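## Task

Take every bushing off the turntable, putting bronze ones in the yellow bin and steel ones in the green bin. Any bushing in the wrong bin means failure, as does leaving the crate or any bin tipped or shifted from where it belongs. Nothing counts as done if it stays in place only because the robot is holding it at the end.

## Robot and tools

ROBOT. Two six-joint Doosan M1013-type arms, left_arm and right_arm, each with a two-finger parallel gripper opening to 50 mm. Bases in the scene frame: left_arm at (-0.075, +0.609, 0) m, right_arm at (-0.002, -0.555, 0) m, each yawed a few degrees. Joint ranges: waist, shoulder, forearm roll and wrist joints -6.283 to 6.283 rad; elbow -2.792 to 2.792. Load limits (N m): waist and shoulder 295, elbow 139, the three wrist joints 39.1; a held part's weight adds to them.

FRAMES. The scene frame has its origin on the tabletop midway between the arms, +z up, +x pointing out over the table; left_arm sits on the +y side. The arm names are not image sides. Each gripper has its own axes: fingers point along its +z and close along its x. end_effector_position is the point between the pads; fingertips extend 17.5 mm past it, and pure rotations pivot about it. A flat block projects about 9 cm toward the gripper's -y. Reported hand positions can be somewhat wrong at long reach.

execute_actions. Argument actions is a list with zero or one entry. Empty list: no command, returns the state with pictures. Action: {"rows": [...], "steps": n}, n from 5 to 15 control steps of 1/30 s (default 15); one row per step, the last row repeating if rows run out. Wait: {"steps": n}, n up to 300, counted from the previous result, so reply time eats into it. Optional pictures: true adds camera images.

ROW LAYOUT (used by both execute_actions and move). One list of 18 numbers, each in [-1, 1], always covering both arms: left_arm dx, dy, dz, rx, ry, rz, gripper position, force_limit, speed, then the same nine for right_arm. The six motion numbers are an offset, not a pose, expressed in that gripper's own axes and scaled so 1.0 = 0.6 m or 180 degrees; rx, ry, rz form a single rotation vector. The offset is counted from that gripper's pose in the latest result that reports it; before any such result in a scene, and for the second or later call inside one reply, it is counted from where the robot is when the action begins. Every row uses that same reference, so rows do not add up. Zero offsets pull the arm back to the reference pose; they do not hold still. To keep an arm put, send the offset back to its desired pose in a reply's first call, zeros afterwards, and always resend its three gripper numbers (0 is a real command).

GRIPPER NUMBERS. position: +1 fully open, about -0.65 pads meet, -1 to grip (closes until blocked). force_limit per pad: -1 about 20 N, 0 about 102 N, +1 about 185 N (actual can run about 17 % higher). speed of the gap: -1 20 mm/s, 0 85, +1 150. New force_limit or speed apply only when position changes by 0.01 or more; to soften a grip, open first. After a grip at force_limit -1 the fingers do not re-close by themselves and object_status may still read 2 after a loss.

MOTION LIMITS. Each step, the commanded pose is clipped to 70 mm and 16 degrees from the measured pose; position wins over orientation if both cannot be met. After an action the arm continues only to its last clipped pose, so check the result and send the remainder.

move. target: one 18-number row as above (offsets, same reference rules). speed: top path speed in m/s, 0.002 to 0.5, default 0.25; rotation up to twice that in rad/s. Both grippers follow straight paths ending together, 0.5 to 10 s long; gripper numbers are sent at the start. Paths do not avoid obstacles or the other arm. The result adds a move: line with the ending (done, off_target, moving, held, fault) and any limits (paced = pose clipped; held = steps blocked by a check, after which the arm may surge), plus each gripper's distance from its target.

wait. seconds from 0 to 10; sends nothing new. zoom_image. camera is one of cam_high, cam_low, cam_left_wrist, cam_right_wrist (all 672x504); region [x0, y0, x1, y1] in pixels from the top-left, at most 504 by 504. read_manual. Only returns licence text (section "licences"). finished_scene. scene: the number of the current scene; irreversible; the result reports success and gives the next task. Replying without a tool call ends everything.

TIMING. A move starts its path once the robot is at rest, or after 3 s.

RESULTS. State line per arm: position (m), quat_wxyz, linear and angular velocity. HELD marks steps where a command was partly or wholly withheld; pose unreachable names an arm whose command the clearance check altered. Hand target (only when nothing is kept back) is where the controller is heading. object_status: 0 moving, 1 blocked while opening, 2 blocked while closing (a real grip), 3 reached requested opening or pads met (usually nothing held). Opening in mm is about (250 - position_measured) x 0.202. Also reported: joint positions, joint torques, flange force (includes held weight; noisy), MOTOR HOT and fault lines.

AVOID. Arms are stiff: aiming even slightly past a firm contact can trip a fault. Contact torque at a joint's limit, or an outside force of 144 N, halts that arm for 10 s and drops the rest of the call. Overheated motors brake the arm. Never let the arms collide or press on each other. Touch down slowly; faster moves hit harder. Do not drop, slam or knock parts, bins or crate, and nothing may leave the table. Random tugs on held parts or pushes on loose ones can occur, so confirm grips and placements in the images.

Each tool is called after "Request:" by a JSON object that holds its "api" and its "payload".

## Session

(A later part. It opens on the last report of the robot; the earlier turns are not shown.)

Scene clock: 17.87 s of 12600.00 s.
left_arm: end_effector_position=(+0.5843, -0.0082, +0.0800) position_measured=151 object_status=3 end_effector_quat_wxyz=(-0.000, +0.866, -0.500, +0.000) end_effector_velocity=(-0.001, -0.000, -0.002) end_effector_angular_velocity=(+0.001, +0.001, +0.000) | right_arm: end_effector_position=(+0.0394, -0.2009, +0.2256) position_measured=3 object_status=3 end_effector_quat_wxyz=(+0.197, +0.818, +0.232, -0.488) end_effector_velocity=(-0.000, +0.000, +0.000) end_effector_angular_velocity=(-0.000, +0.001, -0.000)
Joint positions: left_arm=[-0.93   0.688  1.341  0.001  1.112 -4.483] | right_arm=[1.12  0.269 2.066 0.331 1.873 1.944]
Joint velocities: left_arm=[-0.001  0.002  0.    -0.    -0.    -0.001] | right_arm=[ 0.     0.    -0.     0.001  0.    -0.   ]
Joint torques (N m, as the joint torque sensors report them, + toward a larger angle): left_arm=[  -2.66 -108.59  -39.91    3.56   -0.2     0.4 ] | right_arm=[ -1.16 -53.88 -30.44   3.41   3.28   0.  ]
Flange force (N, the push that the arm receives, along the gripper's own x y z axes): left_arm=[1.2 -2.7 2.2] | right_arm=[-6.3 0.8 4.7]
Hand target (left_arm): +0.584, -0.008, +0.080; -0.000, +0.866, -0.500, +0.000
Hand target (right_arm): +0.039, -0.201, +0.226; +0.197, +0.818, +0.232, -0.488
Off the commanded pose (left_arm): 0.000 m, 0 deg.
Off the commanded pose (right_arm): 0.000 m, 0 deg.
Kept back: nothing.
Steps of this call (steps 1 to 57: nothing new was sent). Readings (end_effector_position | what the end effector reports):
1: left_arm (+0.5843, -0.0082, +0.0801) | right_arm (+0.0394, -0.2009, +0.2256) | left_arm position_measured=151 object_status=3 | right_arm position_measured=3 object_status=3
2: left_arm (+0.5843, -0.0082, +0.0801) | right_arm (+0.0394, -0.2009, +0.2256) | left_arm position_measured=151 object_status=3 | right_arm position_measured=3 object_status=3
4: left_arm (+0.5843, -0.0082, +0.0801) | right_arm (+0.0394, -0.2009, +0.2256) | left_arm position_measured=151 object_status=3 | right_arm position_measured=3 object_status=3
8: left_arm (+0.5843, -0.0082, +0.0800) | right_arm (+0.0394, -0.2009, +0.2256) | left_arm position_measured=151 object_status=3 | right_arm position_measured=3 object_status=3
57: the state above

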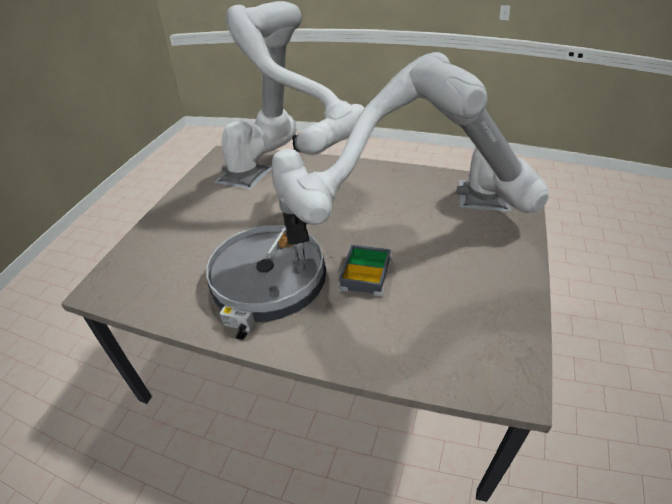

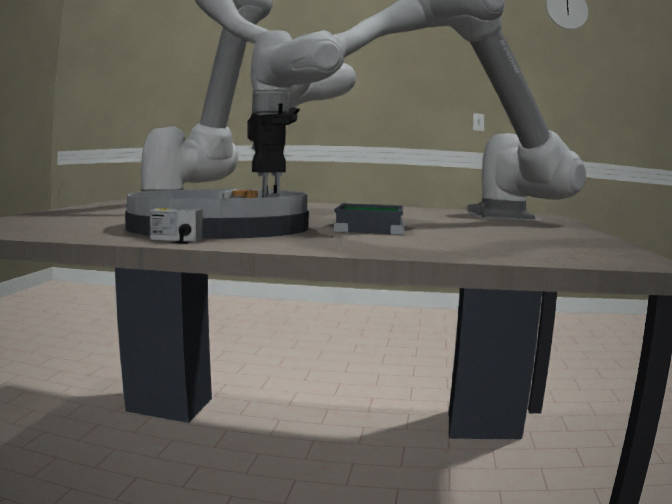

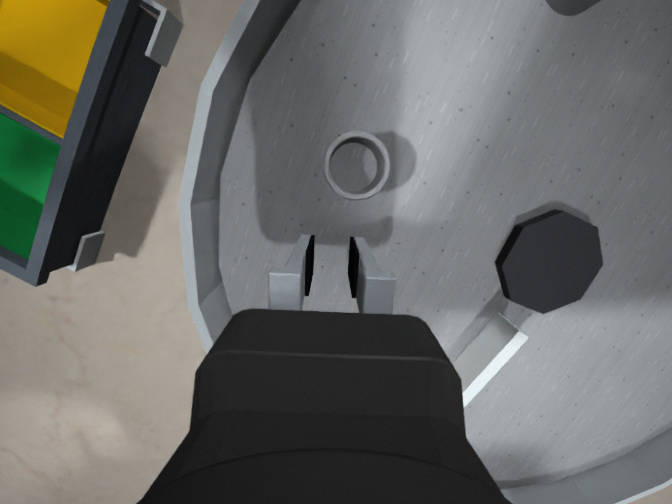

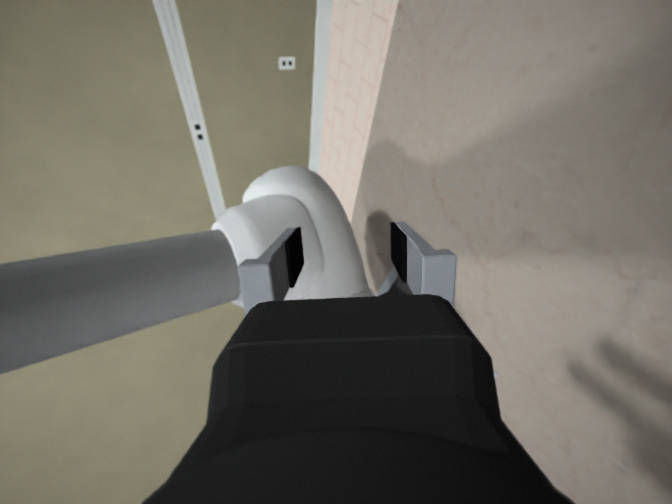

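Request:
{"api": "wait", "payload": {"seconds": 1.3}}

Scene clock: 19.23 s of 12600.00 s.
left_arm: end_effector_position=(+0.5843, -0.0082, +0.0800) position_measured=151 object_status=3 end_effector_quat_wxyz=(-0.000, +0.866, -0.500, +0.000) end_effector_velocity=(-0.001, -0.002, +0.001) end_effector_angular_velocity=(-0.001, -0.002, -0.003) | right_arm: end_effector_position=(+0.0394, -0.2009, +0.2256) position_measured=3 object_status=3 end_effector_quat_wxyz=(+0.197, +0.818, +0.232, -0.488) end_effector_velocity=(+0.000, -0.000, +0.000) end_effector_angular_velocity=(+0.001, -0.002, +0.001)
Joint positions: left_arm=[-0.93   0.688  1.341  0.001  1.112 -4.483] | right_arm=[1.12  0.269 2.066 0.331 1.873 1.944]
Joint velocities: left_arm=[-0.002 -0.001 -0.001  0.     0.     0.001] | right_arm=[-0.    -0.001  0.    -0.001 -0.001  0.   ]
Joint torques (N m, as the joint torque sensors report them, + toward a larger angle): left_arm=[  -2.25 -106.68  -40.39    3.41   -0.3     0.2 ] | right_arm=[ -0.49 -52.93 -29.96   3.74   3.47  -0.08]
Flange force (N, the push that the arm receives, along the gripper's own x y z axes): left_arm=[-2.7 -1.1 0.0] | right_arm=[-7.4 2.6 4.0]
Hand target (left_arm): +0.584, -0.008, +0.080; -0.000, +0.866, -0.500, +0.000
Hand target (right_arm): +0.039, -0.201, +0.226; +0.197, +0.818, +0.232, -0.488
Off the commanded pose (left_arm): 0.000 m, 0 deg.
Off the commanded pose (right_arm): 0.000 m, 0 deg.
Kept back: nothing.
Steps of this call (steps 1 to 41: nothing new was sent). Readings (end_effector_position | what the end effector reports):
1: left_arm (+0.5843, -0.0082, +0.0800) | right_arm (+0.0394, -0.2009, +0.2256) | left_arm position_measured=151 object_status=3 | right_arm position_measured=3 object_status=3
2: left_arm (+0.5843, -0.0082, +0.0800) | right_arm (+0.0394, -0.2009, +0.2256) | left_arm position_measured=151 object_status=3 | right_arm position_measured=3 object_status=3
4: left_arm (+0.5843, -0.0082, +0.0800) | right_arm (+0.0394, -0.2009, +0.2256) | left_arm position_measured=151 object_status=3 | right_arm position_measured=3 object_status=3
8: left_arm (+0.5843, -0.0082, +0.0800) | right_arm (+0.0394, -0.2009, +0.2256) | left_arm position_measured=151 object_status=3 | right_arm position_measured=3 object_status=3
41: the state above

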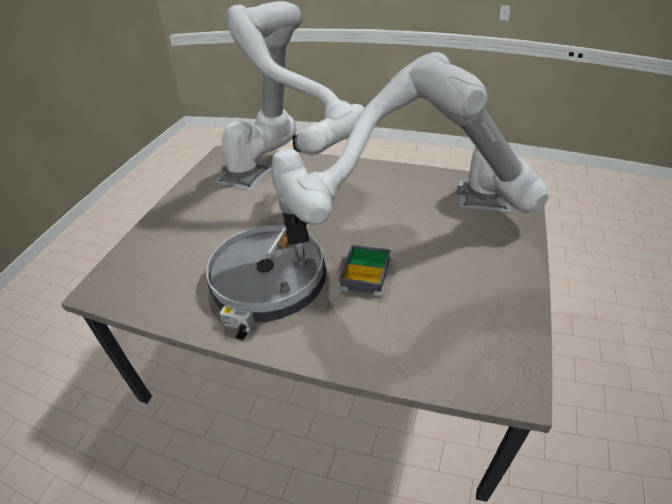

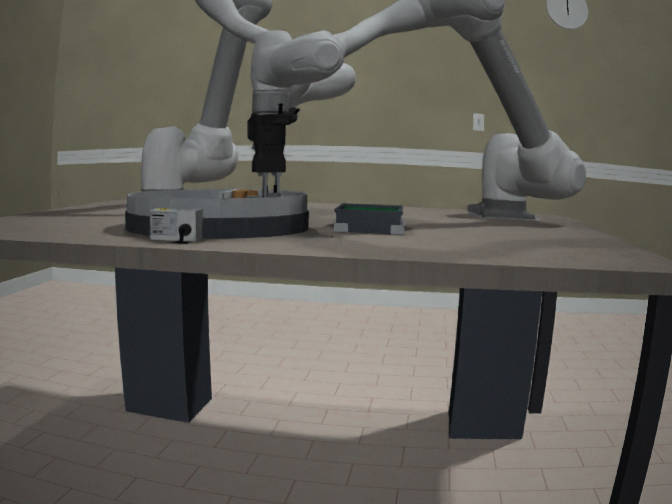

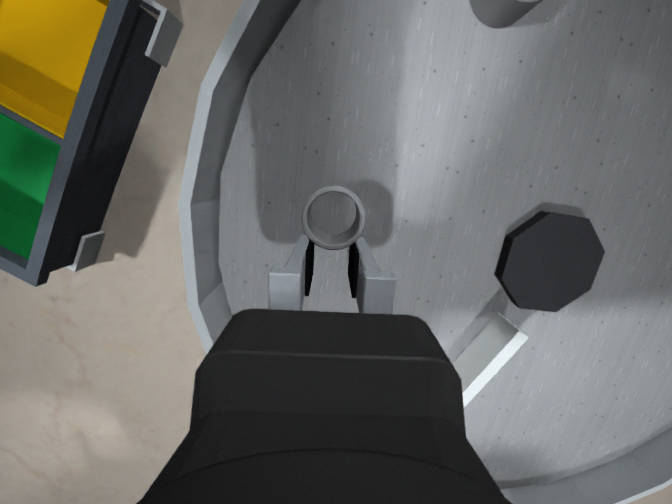

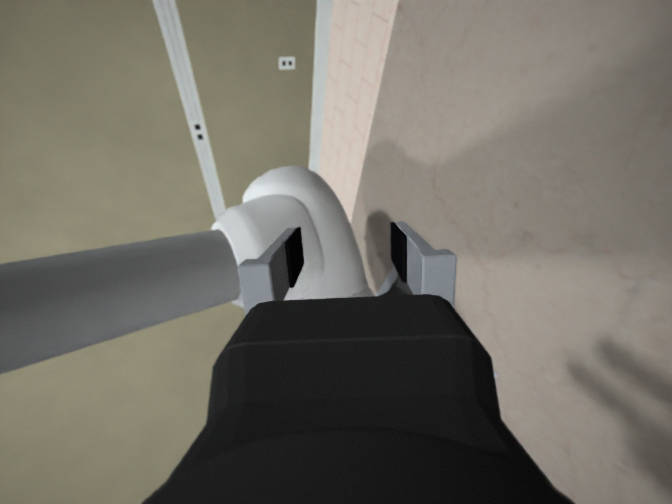

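Request:
{"api": "execute_actions", "payload": {"actions": [{"rows": [[0,0,0,0,0,0,0.67,-0.5,1, 0,0,0,0,0,0,1,0,0],[0,0,0,0,0,0,0.67,-0.5,1, 0,0,0,0,0,0,1,0,0],[0,0,0,0,0,0,0.67,-0.5,1, 0,0,0,0,0,0,1,0,0],[0,-0.007,0,0,0,0,0.67,-0.5,1, 0,0,0,0,0,0,1,0,0],[0,-0.014,0,0,0,0,0.67,-0.5,1, 0,0,0,0,0,0,1,0,0],[0,-0.0217,0,0,0,0,0.67,-0.5,1, 0,0,0,0,0,0,1,0,0],[0,-0.0217,0,0,0,0,0.67,-0.5,1, 0,0,0,0,0,0,1,0,0],[0,-0.0217,0,0,0,0,0.67,-0.5,1, 0,0,0,0,0,0,1,0,0],[0,-0.0217,0,0,0,0,0.67,-0.5,1, 0,0,0,0,0,0,1,0,0],[0,-0.0217,0,0,0,0,0.67,-0.5,1, 0,0,0,0,0,0,1,0,0],[0,-0.0217,0,0,0,0,0.67,-0.5,1, 0,0,0,0,0,0,1,0,0],[0,-0.0217,0,0,0,0,-1,-0.5,1, 0,0,0,0,0,0,1,0,0],[0,-0.0217,0,0,0,0,-1,-0.5,1, 0,0,0,0,0,0,1,0,0],[0,-0.0217,0,0,0,0,-1,-0.5,1, 0,0,0,0,0,0,1,0,0],[0,-0.0217,0,0,0,0,-1,-0.5,1, 0,0,0,0,0,0,1,0,0]], "steps": 15}]}}

Request:
{"api": "wait", "payload": {"seconds": 0.2}}

Scene clock: 20.13 s of 12600.00 s.
left_arm: end_effector_position=(+0.5952, -0.0018, +0.0799) position_measured=52 object_status=0 end_effector_quat_wxyz=(-0.000, +0.866, -0.500, +0.000) end_effector_velocity=(+0.008, +0.002, +0.002) end_effector_angular_velocity=(-0.001, -0.001, -0.004) | right_arm: end_effector_position=(+0.0394, -0.2009, +0.2256) position_measured=3 object_status=3 end_effector_quat_wxyz=(+0.197, +0.818, +0.232, -0.488) end_effector_velocity=(+0.000, -0.000, -0.000) end_effector_angular_velocity=(-0.002, -0.000, +0.001)
Joint positions: left_arm=[-0.916  0.694  1.332  0.001  1.116 -4.47 ] | right_arm=[1.12  0.269 2.066 0.331 1.873 1.944]
Joint velocities: left_arm=[ 0.008  0.003 -0.01   0.     0.006  0.012] | right_arm=[ 0.     0.001  0.    -0.002  0.001  0.   ]
Joint torques (N m, as the joint torque sensors report them, + toward a larger angle): left_arm=[  -6.23 -109.59  -40.82    3.63    0.14    0.77] | right_arm=[ -0.75 -54.04 -30.01   3.68   3.3    0.07]
Flange force (N, the push that the arm receives, along the gripper's own x y z axes): left_arm=[-2.6 -2.4 2.6] | right_arm=[-5.6 1.5 3.4]
Steps of this call (steps 1 to 17: nothing new was sent; steps 18 to 27: the first 10 steps of this action). Readings (end_effector_position | what the end effector reports):
18: left_arm (+0.5843, -0.0082, +0.0800) | right_arm (+0.0394, -0.2009, +0.2256) | left_arm position_measured=139 object_status=0 | right_arm position_measured=3 object_status=3
19: left_arm (+0.5843, -0.0082, +0.0800) | right_arm (+0.0394, -0.2009, +0.2256) | left_arm position_measured=114 object_status=0 | right_arm position_measured=3 object_status=3
21: left_arm (+0.5844, -0.0081, +0.0800) | right_arm (+0.0394, -0.2009, +0.2256) | left_arm position_measured=65 object_status=0 | right_arm position_measured=3 object_status=3
25: left_arm (+0.5936, -0.0026, +0.0799) | right_arm (+0.0394, -0.2009, +0.2256) | left_arm position_measured=52 object_status=0 | right_arm position_measured=3 object_status=3
27: the state above

Scene clock: 20.50 s of 12600.00 s.
left_arm: end_effector_position=(+0.5956, -0.0017, +0.0800) position_measured=98 object_status=2 end_effector_quat_wxyz=(-0.000, +0.866, -0.500, +0.000) end_effector_velocity=(-0.000, +0.000, -0.001) end_effector_angular_velocity=(+0.001, +0.001, +0.000) | right_arm: end_effector_position=(+0.0394, -0.2009, +0.2256) position_measured=3 object_status=3 end_effector_quat_wxyz=(+0.197, +0.818, +0.232, -0.488) end_effector_velocity=(-0.000, +0.000, +0.001) end_effector_angular_velocity=(+0.003, -0.000, -0.001)
Joint positions: left_arm=[-0.916  0.694  1.331  0.001  1.116 -4.469] | right_arm=[1.12  0.269 2.066 0.331 1.873 1.944]
Joint velocities: left_arm=[-0.  0.  0. -0. -0. -0.] | right_arm=[ 0.    -0.002 -0.     0.002 -0.001 -0.   ]
Joint torques (N m, as the joint torque sensors report them, + toward a larger angle): left_arm=[  -2.88 -110.05  -39.77    3.79    0.16    0.22] | right_arm=[ -0.8  -54.46 -30.47   3.71   3.55  -0.14]
Flange force (N, the push that the arm receives, along the gripper's own x y z axes): left_arm=[2.4 -3.8 3.0] | right_arm=[-5.5 1.4 4.5]
Hand target (left_arm): +0.596, -0.002, +0.080; -0.000, +0.866, -0.500, +0.000
Hand target (right_arm): +0.039, -0.201, +0.226; +0.197, +0.818, +0.232, -0.488
Off the commanded pose (left_arm): 0.000 m, 0 deg.
Off the commanded pose (right_arm): 0.000 m, 0 deg.
Kept back: nothing.
Steps of this call (steps 1 to 5: the last 5 steps of your previous action; steps 6 to 11: nothing new was sent). Readings (end_effector_position | what the end effector reports):
1: left_arm (+0.5954, -0.0017, +0.0800) | right_arm (+0.0394, -0.2009, +0.2256) | left_arm position_measured=52 object_status=3 | right_arm position_measured=3 object_status=3
2: left_arm (+0.5955, -0.0017, +0.0800) | right_arm (+0.0394, -0.2009, +0.2256) | left_arm position_measured=64 object_status=0 | right_arm position_measured=3 object_status=3
4: left_arm (+0.5956, -0.0017, +0.0800) | right_arm (+0.0394, -0.2009, +0.2256) | left_arm position_measured=98 object_status=0 | right_arm position_measured=3 object_status=3
8: left_arm (+0.5956, -0.0017, +0.0800) | right_arm (+0.0394, -0.2009, +0.2256) | left_arm position_measured=98 object_status=0 | right_arm position_measured=3 object_status=3
11: the state above

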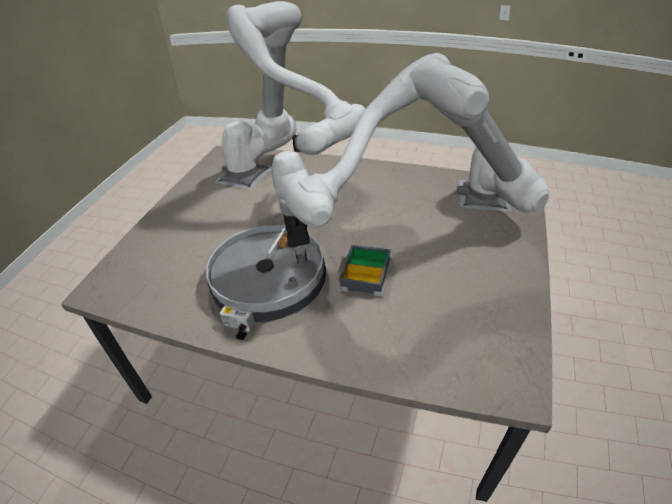

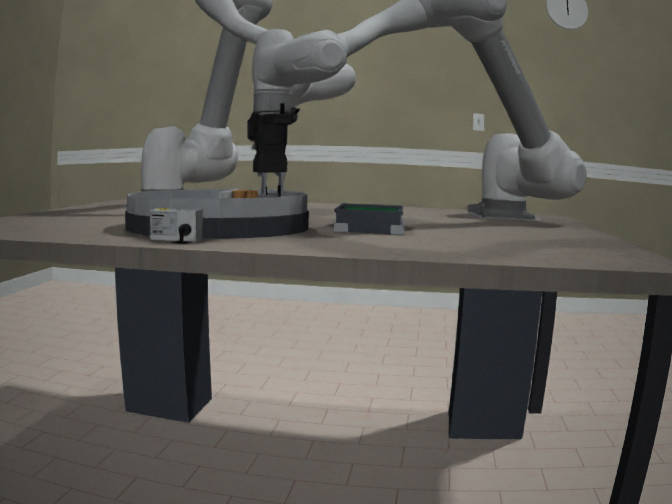

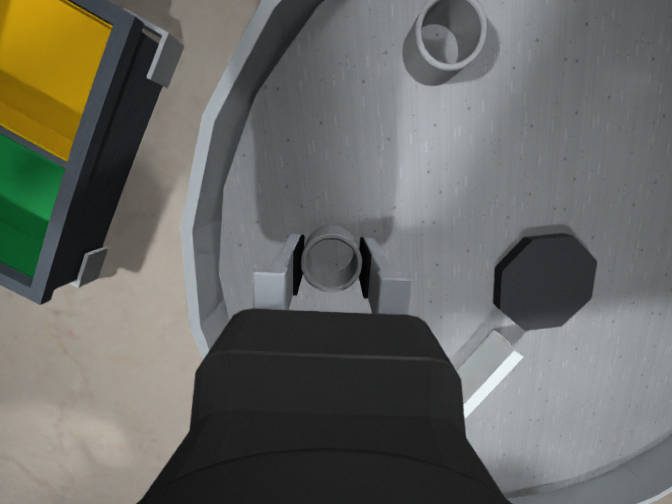

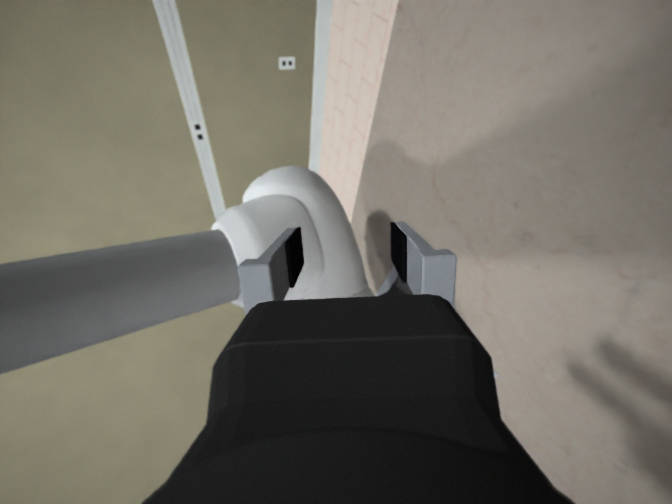

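Request:
{"api": "move", "payload": {"target": [0, 0, -0.1333, 0, 0, 0, -1, -0.5, 1, 0, 0, 0, 0, 0, 0, 1, 0, 0], "speed": 0.2}}

Scene clock: 21.50 s of 12600.00 s.
left_arm: end_effector_position=(+0.5956, -0.0016, +0.1599) position_measured=98 object_status=2 end_effector_quat_wxyz=(-0.000, +0.866, -0.500, +0.000) end_effector_velocity=(+0.000, -0.000, +0.000) end_effector_angular_velocity=(+0.000, +0.000, +0.000) | right_arm: end_effector_position=(+0.0394, -0.2009, +0.2256) position_measured=3 object_status=3 end_effector_quat_wxyz=(+0.197, +0.818, +0.232, -0.488) end_effector_velocity=(-0.000, +0.000, +0.000) end_effector_angular_velocity=(+0.001, +0.001, -0.001)
Joint positions: left_arm=[-0.916  0.642  1.266  0.001  1.233 -4.469] | right_arm=[1.12  0.269 2.066 0.331 1.873 1.944]
Joint velocities: left_arm=[ 0.     0.    -0.001 -0.     0.001 -0.   ] | right_arm=[-0.    -0.    -0.     0.002 -0.    -0.   ]
Joint torques (N m, as the joint torque sensors report them, + toward a larger angle): left_arm=[  -2.12 -106.12  -42.47    3.81   -0.13    0.22] | right_arm=[ -0.59 -53.39 -29.92   3.59   3.35   0.13]
Flange force (N, the push that the arm receives, along the gripper's own x y z axes): left_arm=[-1.0 -1.8 2.2] | right_arm=[-7.0 2.2 3.7]
Hand target (left_arm): +0.596, -0.002, +0.160; -0.000, +0.866, -0.500, +0.000
Hand target (right_arm): +0.039, -0.201, +0.226; +0.197, +0.818, +0.232, -0.488
Off the commanded pose (left_arm): 0.000 m, 0 deg.
Off the commanded pose (right_arm): 0.000 m, 0 deg.
Kept back: nothing.
move: done

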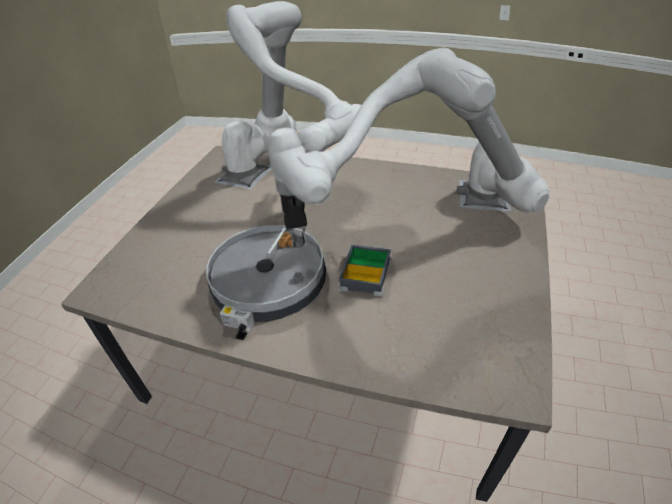

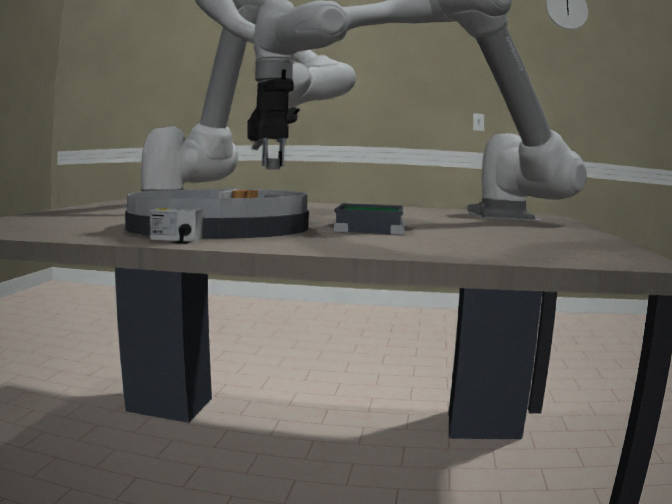

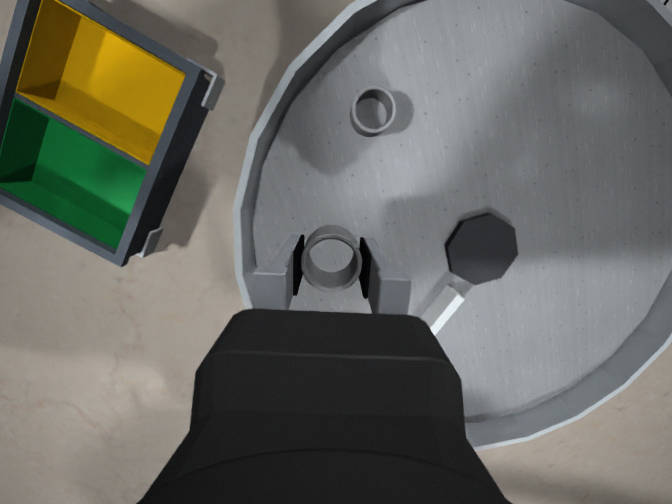

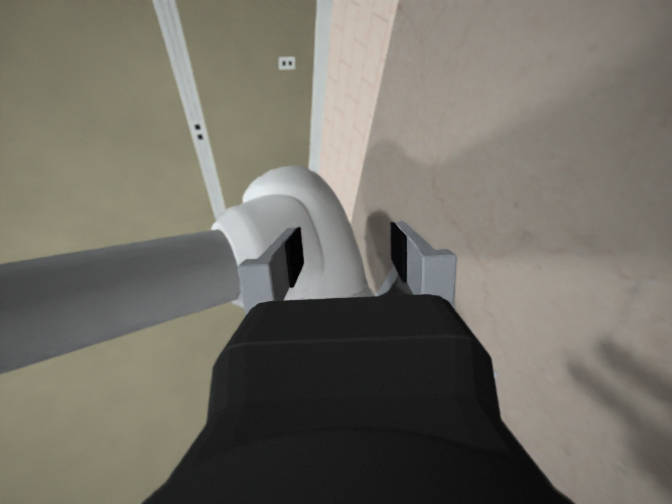

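Request:
{"api": "zoom_image", "payload": {"camera": "cam_low", "region": [220, 100, 420, 250]}}

Request:
{"api": "zoom_image", "payload": {"camera": "cam_left_wrist", "region": [0, 0, 280, 280]}}

Region (220, 100, 420, 250) of cam_low's 672x504 image, scaled by 2.520, with more detail than that image has; it fills the top 378 rows of this view, and the rest is white.

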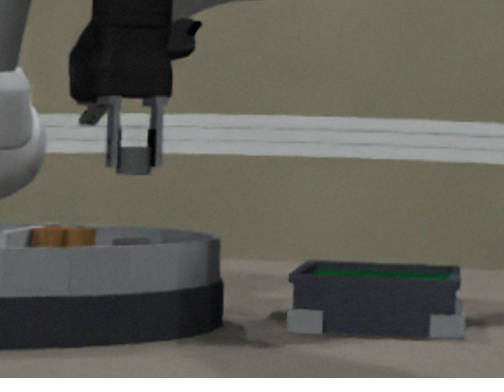

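Region (0, 0, 280, 280) of cam_left_wrist's 672x504 image, scaled by 1.800, with more detail than that image has.

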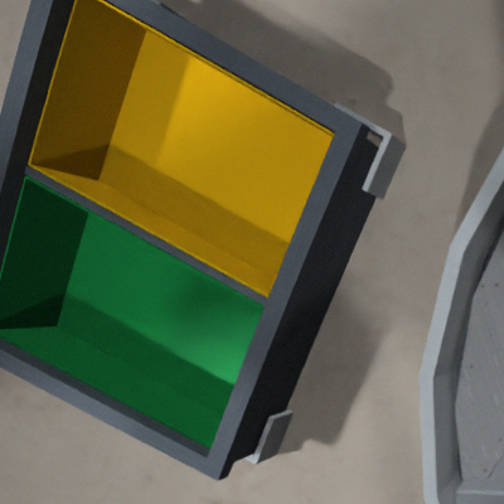

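Request:
{"api": "move", "payload": {"target": [-0.3562, -0.0217, 0.0165, 0, 0, 0.1667, -1, -0.5, 1, 0, 0, 0, 0, 0, 0, 1, 0, 0], "speed": 0.3}}

Scene clock: 24.57 s of 12600.00 s.
left_arm: end_effector_position=(+0.5003, +0.1901, +0.1499) position_measured=98 object_status=2 end_effector_quat_wxyz=(+0.000, -0.707, +0.707, -0.000) end_effector_velocity=(-0.000, +0.001, +0.001) end_effector_angular_velocity=(-0.001, -0.001, -0.001) | right_arm: end_effector_position=(+0.0394, -0.2009, +0.2256) position_measured=3 object_status=3 end_effector_quat_wxyz=(+0.197, +0.818, +0.232, -0.488) end_effector_velocity=(+0.000, -0.000, -0.000) end_effector_angular_velocity=(-0.002, +0.001, +0.001)
Joint positions: left_arm=[-0.813  0.342  1.758  0.001  1.041 -3.843] | right_arm=[1.12  0.269 2.066 0.331 1.873 1.944]
Joint velocities: left_arm=[ 0.001 -0.003  0.001 -0.001 -0.     0.002] | right_arm=[-0.     0.001  0.    -0.001  0.001  0.   ]
Joint torques (N m, as the joint torque sensors report them, + toward a larger angle): left_arm=[ -8.15 -80.64 -37.65   1.71   2.15   0.21] | right_arm=[ -0.82 -52.72 -30.32   3.54   3.46  -0.05]
Flange force (N, the push that the arm receives, along the gripper's own x y z axes): left_arm=[-3.2 -14.8 9.5] | right_arm=[-8.4 2.4 5.0]
Hand target (left_arm): +0.500, +0.190, +0.150; -0.000, +0.707, -0.707, +0.000
Hand target (right_arm): +0.039, -0.201, +0.226; +0.197, +0.818, +0.232, -0.488
Off the commanded pose (left_arm): 0.000 m, 0 deg.
Off the commanded pose (right_arm): 0.000 m, 0 deg.
Kept back: nothing.
move: done

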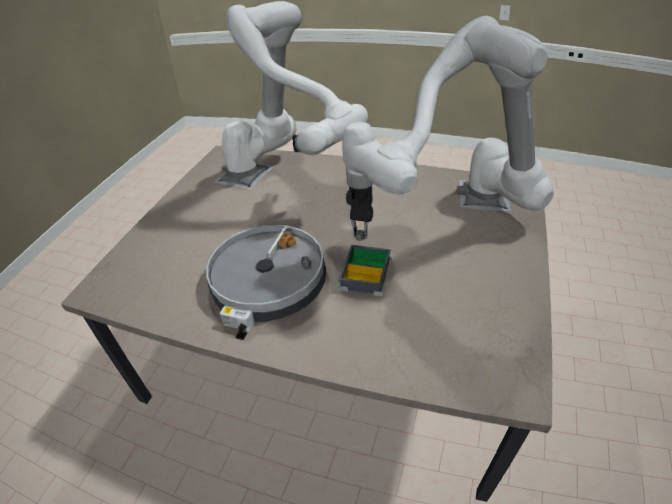

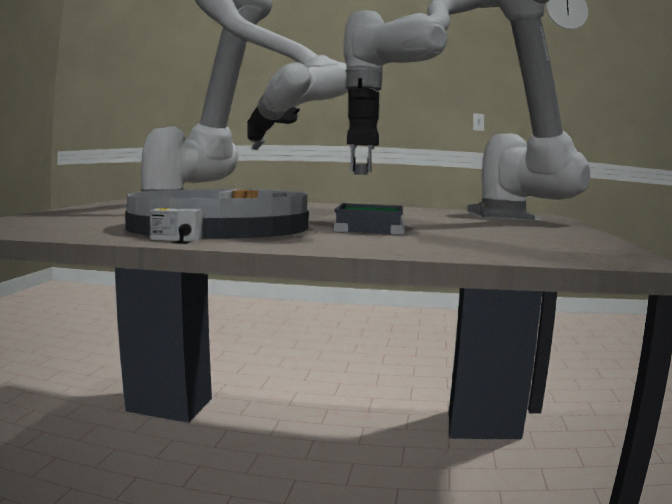

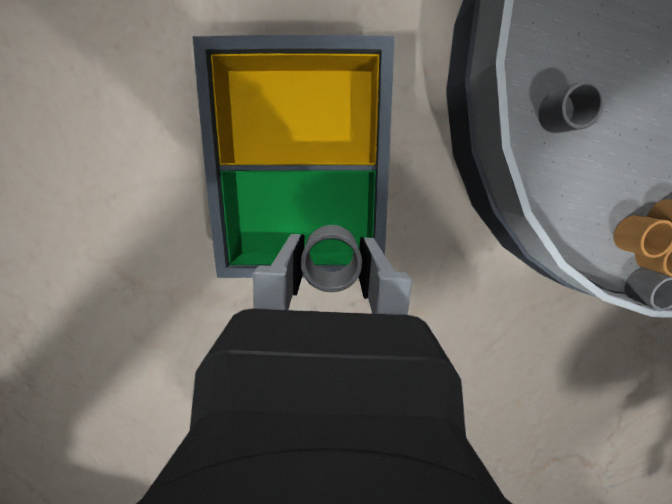

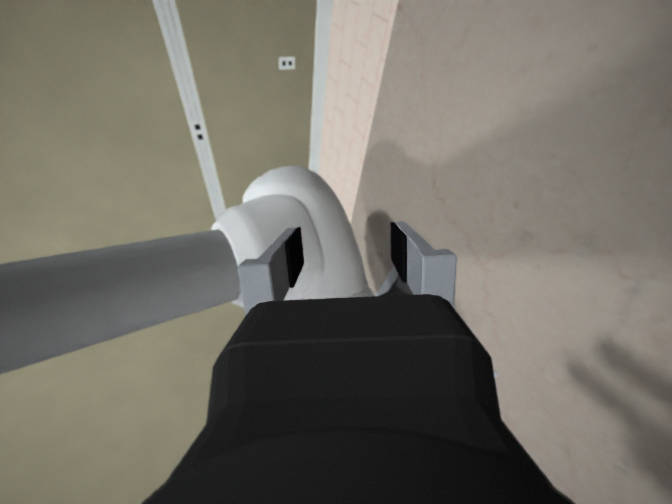

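Request:
{"api": "move", "payload": {"target": [0, 0.0255, 0.1167, 0, 0, 0, -1, -0.5, 1, 0, 0, 0, 0, 0, 0, 1, 0, 0], "speed": 0.15}}

Scene clock: 27.33 s of 12600.00 s.
left_arm: end_effector_position=(+0.4851, +0.1900, +0.0799) position_measured=98 object_status=2 end_effector_quat_wxyz=(+0.000, -0.707, +0.707, -0.000) end_effector_velocity=(+0.000, +0.001, -0.001) end_effector_angular_velocity=(+0.001, +0.001, +0.002) | right_arm: end_effector_position=(+0.0394, -0.2009, +0.2256) position_measured=3 object_status=3 end_effector_quat_wxyz=(+0.197, +0.818, +0.232, -0.488) end_effector_velocity=(-0.000, +0.000, +0.000) end_effector_angular_velocity=(-0.000, +0.002, -0.000)
Joint positions: left_arm=[-0.828  0.391  1.838  0.001  0.912 -3.857] | right_arm=[1.12  0.269 2.066 0.331 1.873 1.944]
Joint velocities: left_arm=[ 0.002  0.001  0.001 -0.    -0.001 -0.001] | right_arm=[ 0.    -0.     0.     0.002  0.001 -0.   ]
Joint torques (N m, as the joint torque sensors report them, + toward a larger angle): left_arm=[ -2.42 -76.59 -36.2    3.12  -0.15   0.37] | right_arm=[ -1.3  -53.54 -30.35   3.6    3.39   0.07]
Flange force (N, the push that the arm receives, along the gripper's own x y z axes): left_arm=[-2.8 -1.7 2.8] | right_arm=[-6.8 1.1 4.8]
Hand target (left_arm): +0.485, +0.190, +0.080; -0.000, +0.707, -0.707, +0.000
Hand target (right_arm): +0.039, -0.201, +0.226; +0.197, +0.818, +0.232, -0.488
Off the commanded pose (left_arm): 0.000 m, 0 deg.
Off the commanded pose (right_arm): 0.000 m, 0 deg.
Kept back: nothing.
move: done

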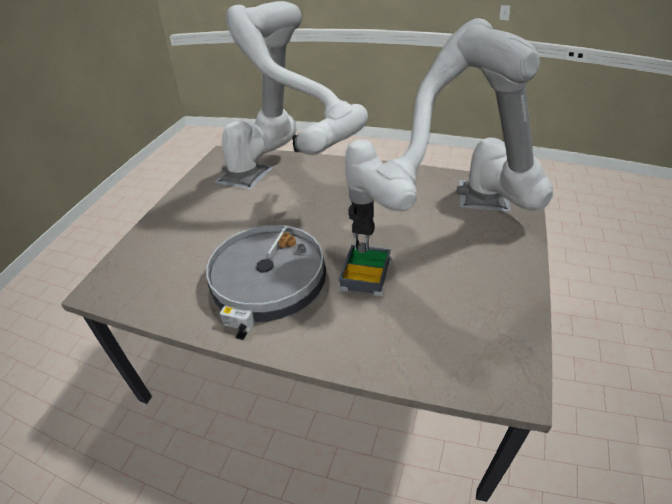

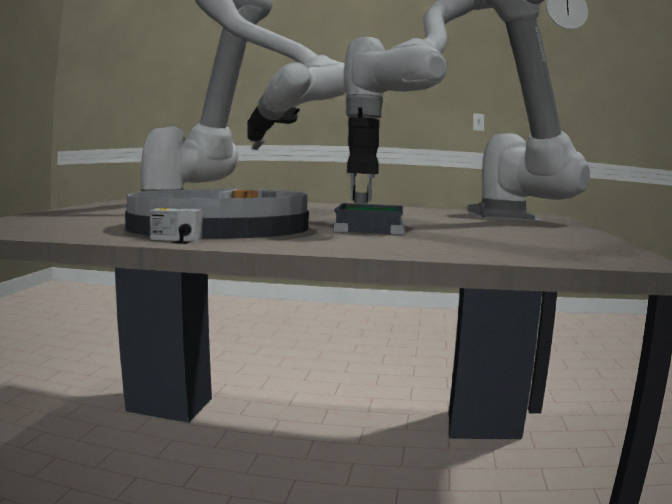

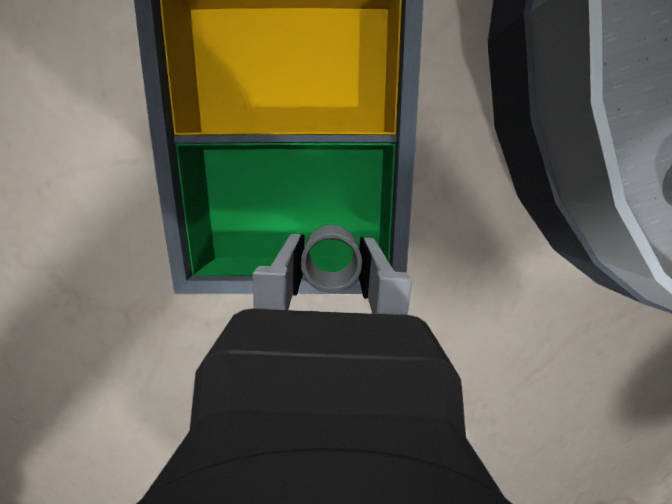

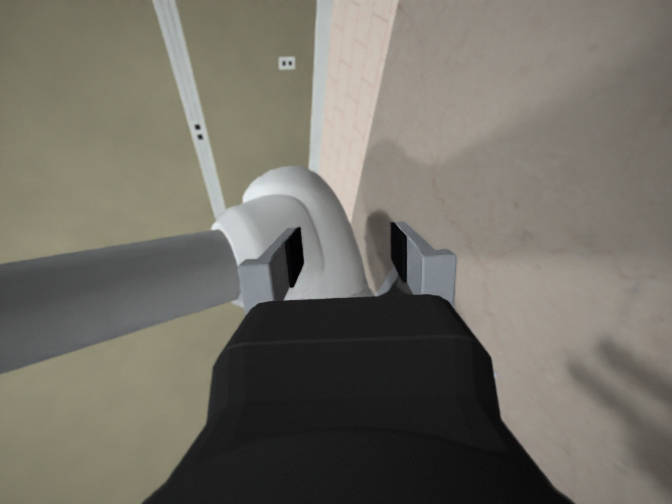

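Request:
{"api": "move", "payload": {"target": [0, -0.0083, 0.0665, 0, 0, 0, -1, -0.5, 1, 0, 0, 0, 0, 0, 0, 1, 0, 0], "speed": 0.06}}

Scene clock: 29.20 s of 12600.00 s.
left_arm: end_effector_position=(+0.4901, +0.1900, +0.0400) position_measured=98 object_status=2 end_effector_quat_wxyz=(+0.000, -0.707, +0.707, -0.000) end_effector_velocity=(+0.000, +0.002, -0.001) end_effector_angular_velocity=(+0.001, +0.001, +0.004) | right_arm: end_effector_position=(+0.0394, -0.2009, +0.2256) position_measured=3 object_status=3 end_effector_quat_wxyz=(+0.197, +0.818, +0.232, -0.488) end_effector_velocity=(-0.001, +0.001, +0.000) end_effector_angular_velocity=(+0.002, +0.001, -0.002)
Joint positions: left_arm=[-0.823  0.438  1.855  0.001  0.847 -3.852] | right_arm=[1.12  0.269 2.066 0.331 1.873 1.944]
Joint velocities: left_arm=[ 0.002  0.001  0.001 -0.    -0.    -0.002] | right_arm=[ 0.    -0.001  0.     0.003 -0.001 -0.   ]
Joint torques (N m, as the joint torque sensors report them, + toward a larger angle): left_arm=[ -3.57 -78.61 -33.18   3.02  -0.15   0.32] | right_arm=[ -0.09 -53.6  -30.19   3.65   3.42  -0.07]
Flange force (N, the push that the arm receives, along the gripper's own x y z axes): left_arm=[-3.7 -3.8 1.2] | right_arm=[-7.0 3.0 3.9]
Hand target (left_arm): +0.490, +0.190, +0.040; -0.000, +0.707, -0.707, +0.000
Hand target (right_arm): +0.039, -0.201, +0.226; +0.197, +0.818, +0.232, -0.488
Off the commanded pose (left_arm): 0.000 m, 0 deg.
Off the commanded pose (right_arm): 0.000 m, 0 deg.
Kept back: nothing.
move: done

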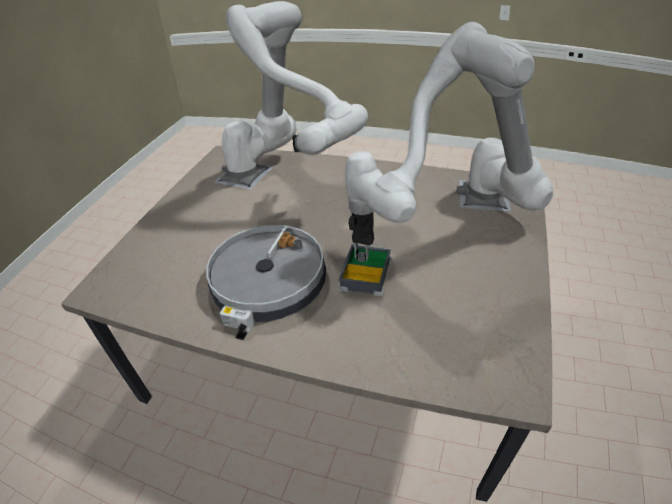

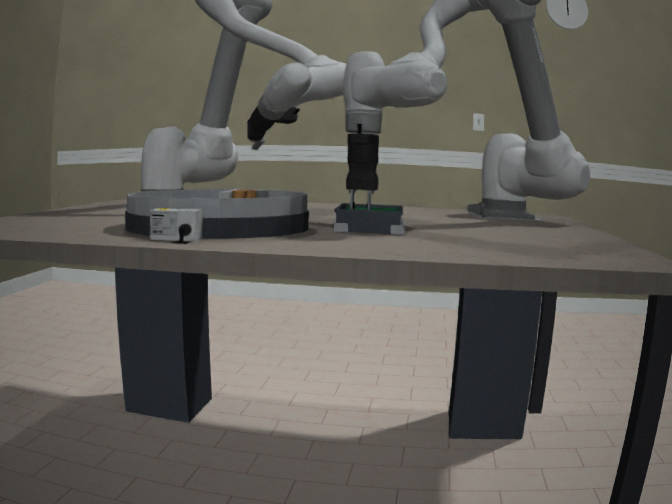

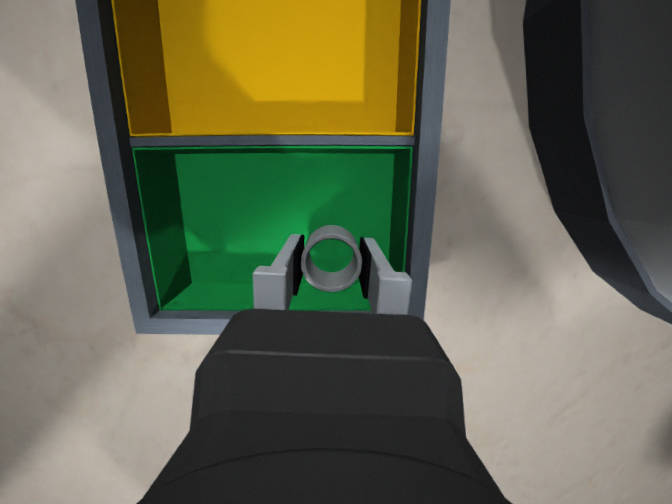

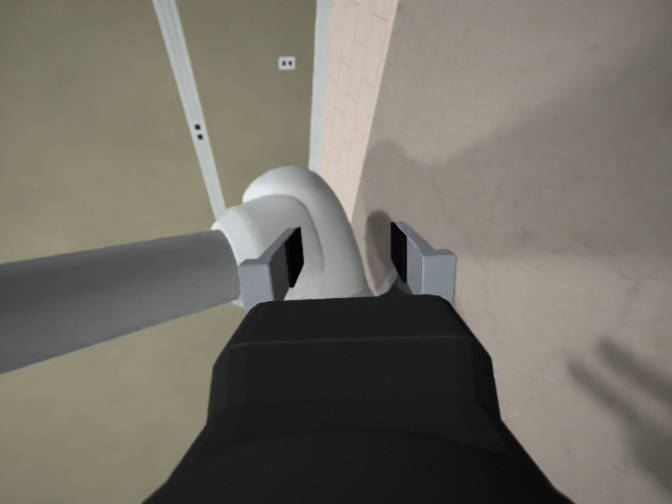

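Request:
{"api": "move", "payload": {"target": [0, 0, 0.0067, 0, 0, 0, -1, -0.5, 1, 0, 0, 0, 0, 0, 0, 1, 0, 0], "speed": 0.01}}

Scene clock: 30.13 s of 12600.00 s.
left_arm: end_effector_position=(+0.4901, +0.1900, +0.0360) position_measured=98 object_status=2 end_effector_quat_wxyz=(+0.000, -0.707, +0.707, -0.000) end_effector_velocity=(+0.001, +0.001, -0.000) end_effector_angular_velocity=(+0.000, +0.000, +0.001) | right_arm: end_effector_position=(+0.0394, -0.2009, +0.2256) position_measured=3 object_status=3 end_effector_quat_wxyz=(+0.197, +0.818, +0.232, -0.488) end_effector_velocity=(+0.000, -0.000, -0.001) end_effector_angular_velocity=(-0.002, +0.001, +0.000)
Joint positions: left_arm=[-0.823  0.443  1.858  0.001  0.841 -3.852] | right_arm=[1.12  0.269 2.066 0.331 1.873 1.944]
Joint velocities: left_arm=[ 0.002  0.001 -0.    -0.    -0.     0.001] | right_arm=[-0.     0.002 -0.    -0.001  0.     0.   ]
Joint torques (N m, as the joint torque sensors report them, + toward a larger angle): left_arm=[ -2.78 -79.43 -33.48   3.02  -0.11   0.18] | right_arm=[ -1.23 -52.83 -30.     3.64   3.29   0.08]
Flange force (N, the push that the arm receives, along the gripper's own x y z axes): left_arm=[-3.0 -2.8 2.2] | right_arm=[-7.3 1.5 4.2]
Hand target (left_arm): +0.490, +0.190, +0.036; -0.000, +0.707, -0.707, +0.000
Hand target (right_arm): +0.039, -0.201, +0.226; +0.197, +0.818, +0.232, -0.488
Off the commanded pose (left_arm): 0.000 m, 0 deg.
Off the commanded pose (right_arm): 0.000 m, 0 deg.
Kept back: nothing.
move: done

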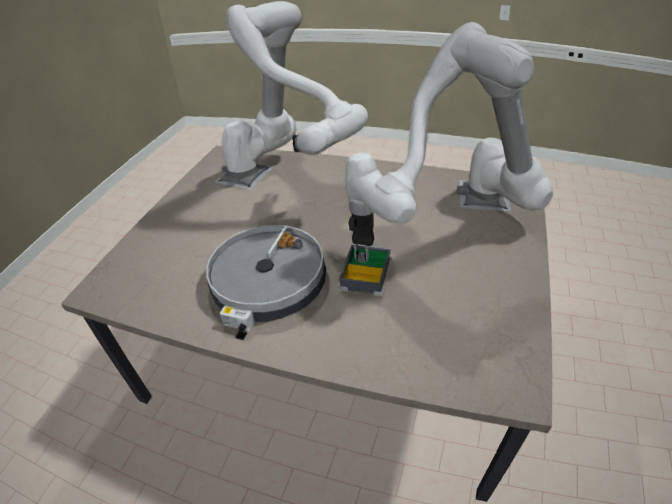

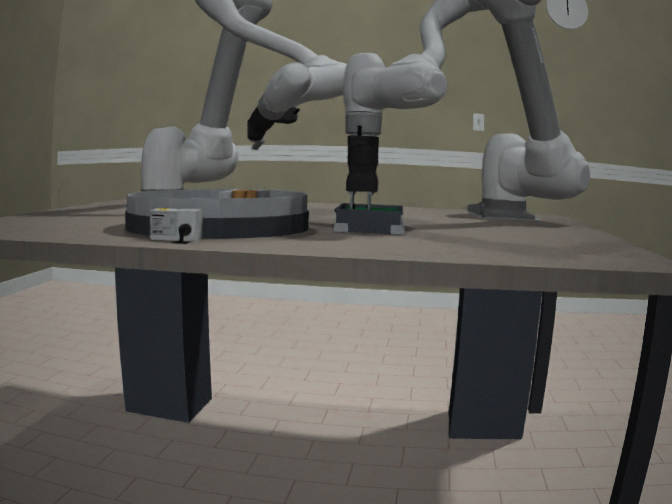

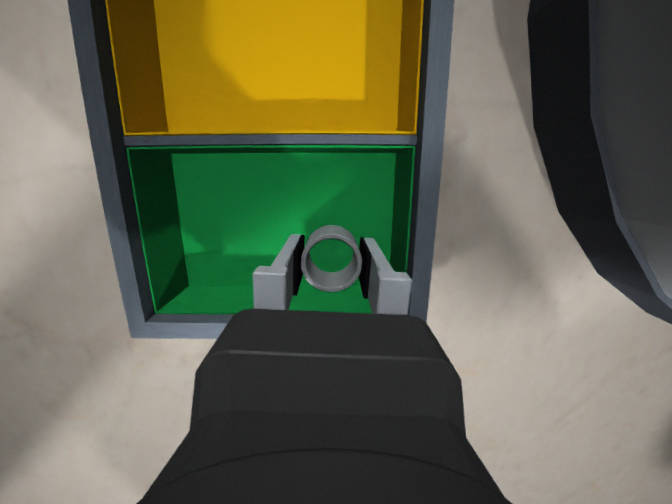

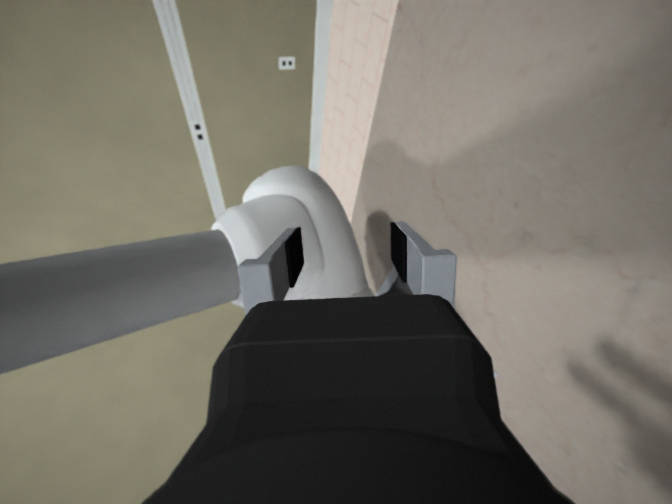

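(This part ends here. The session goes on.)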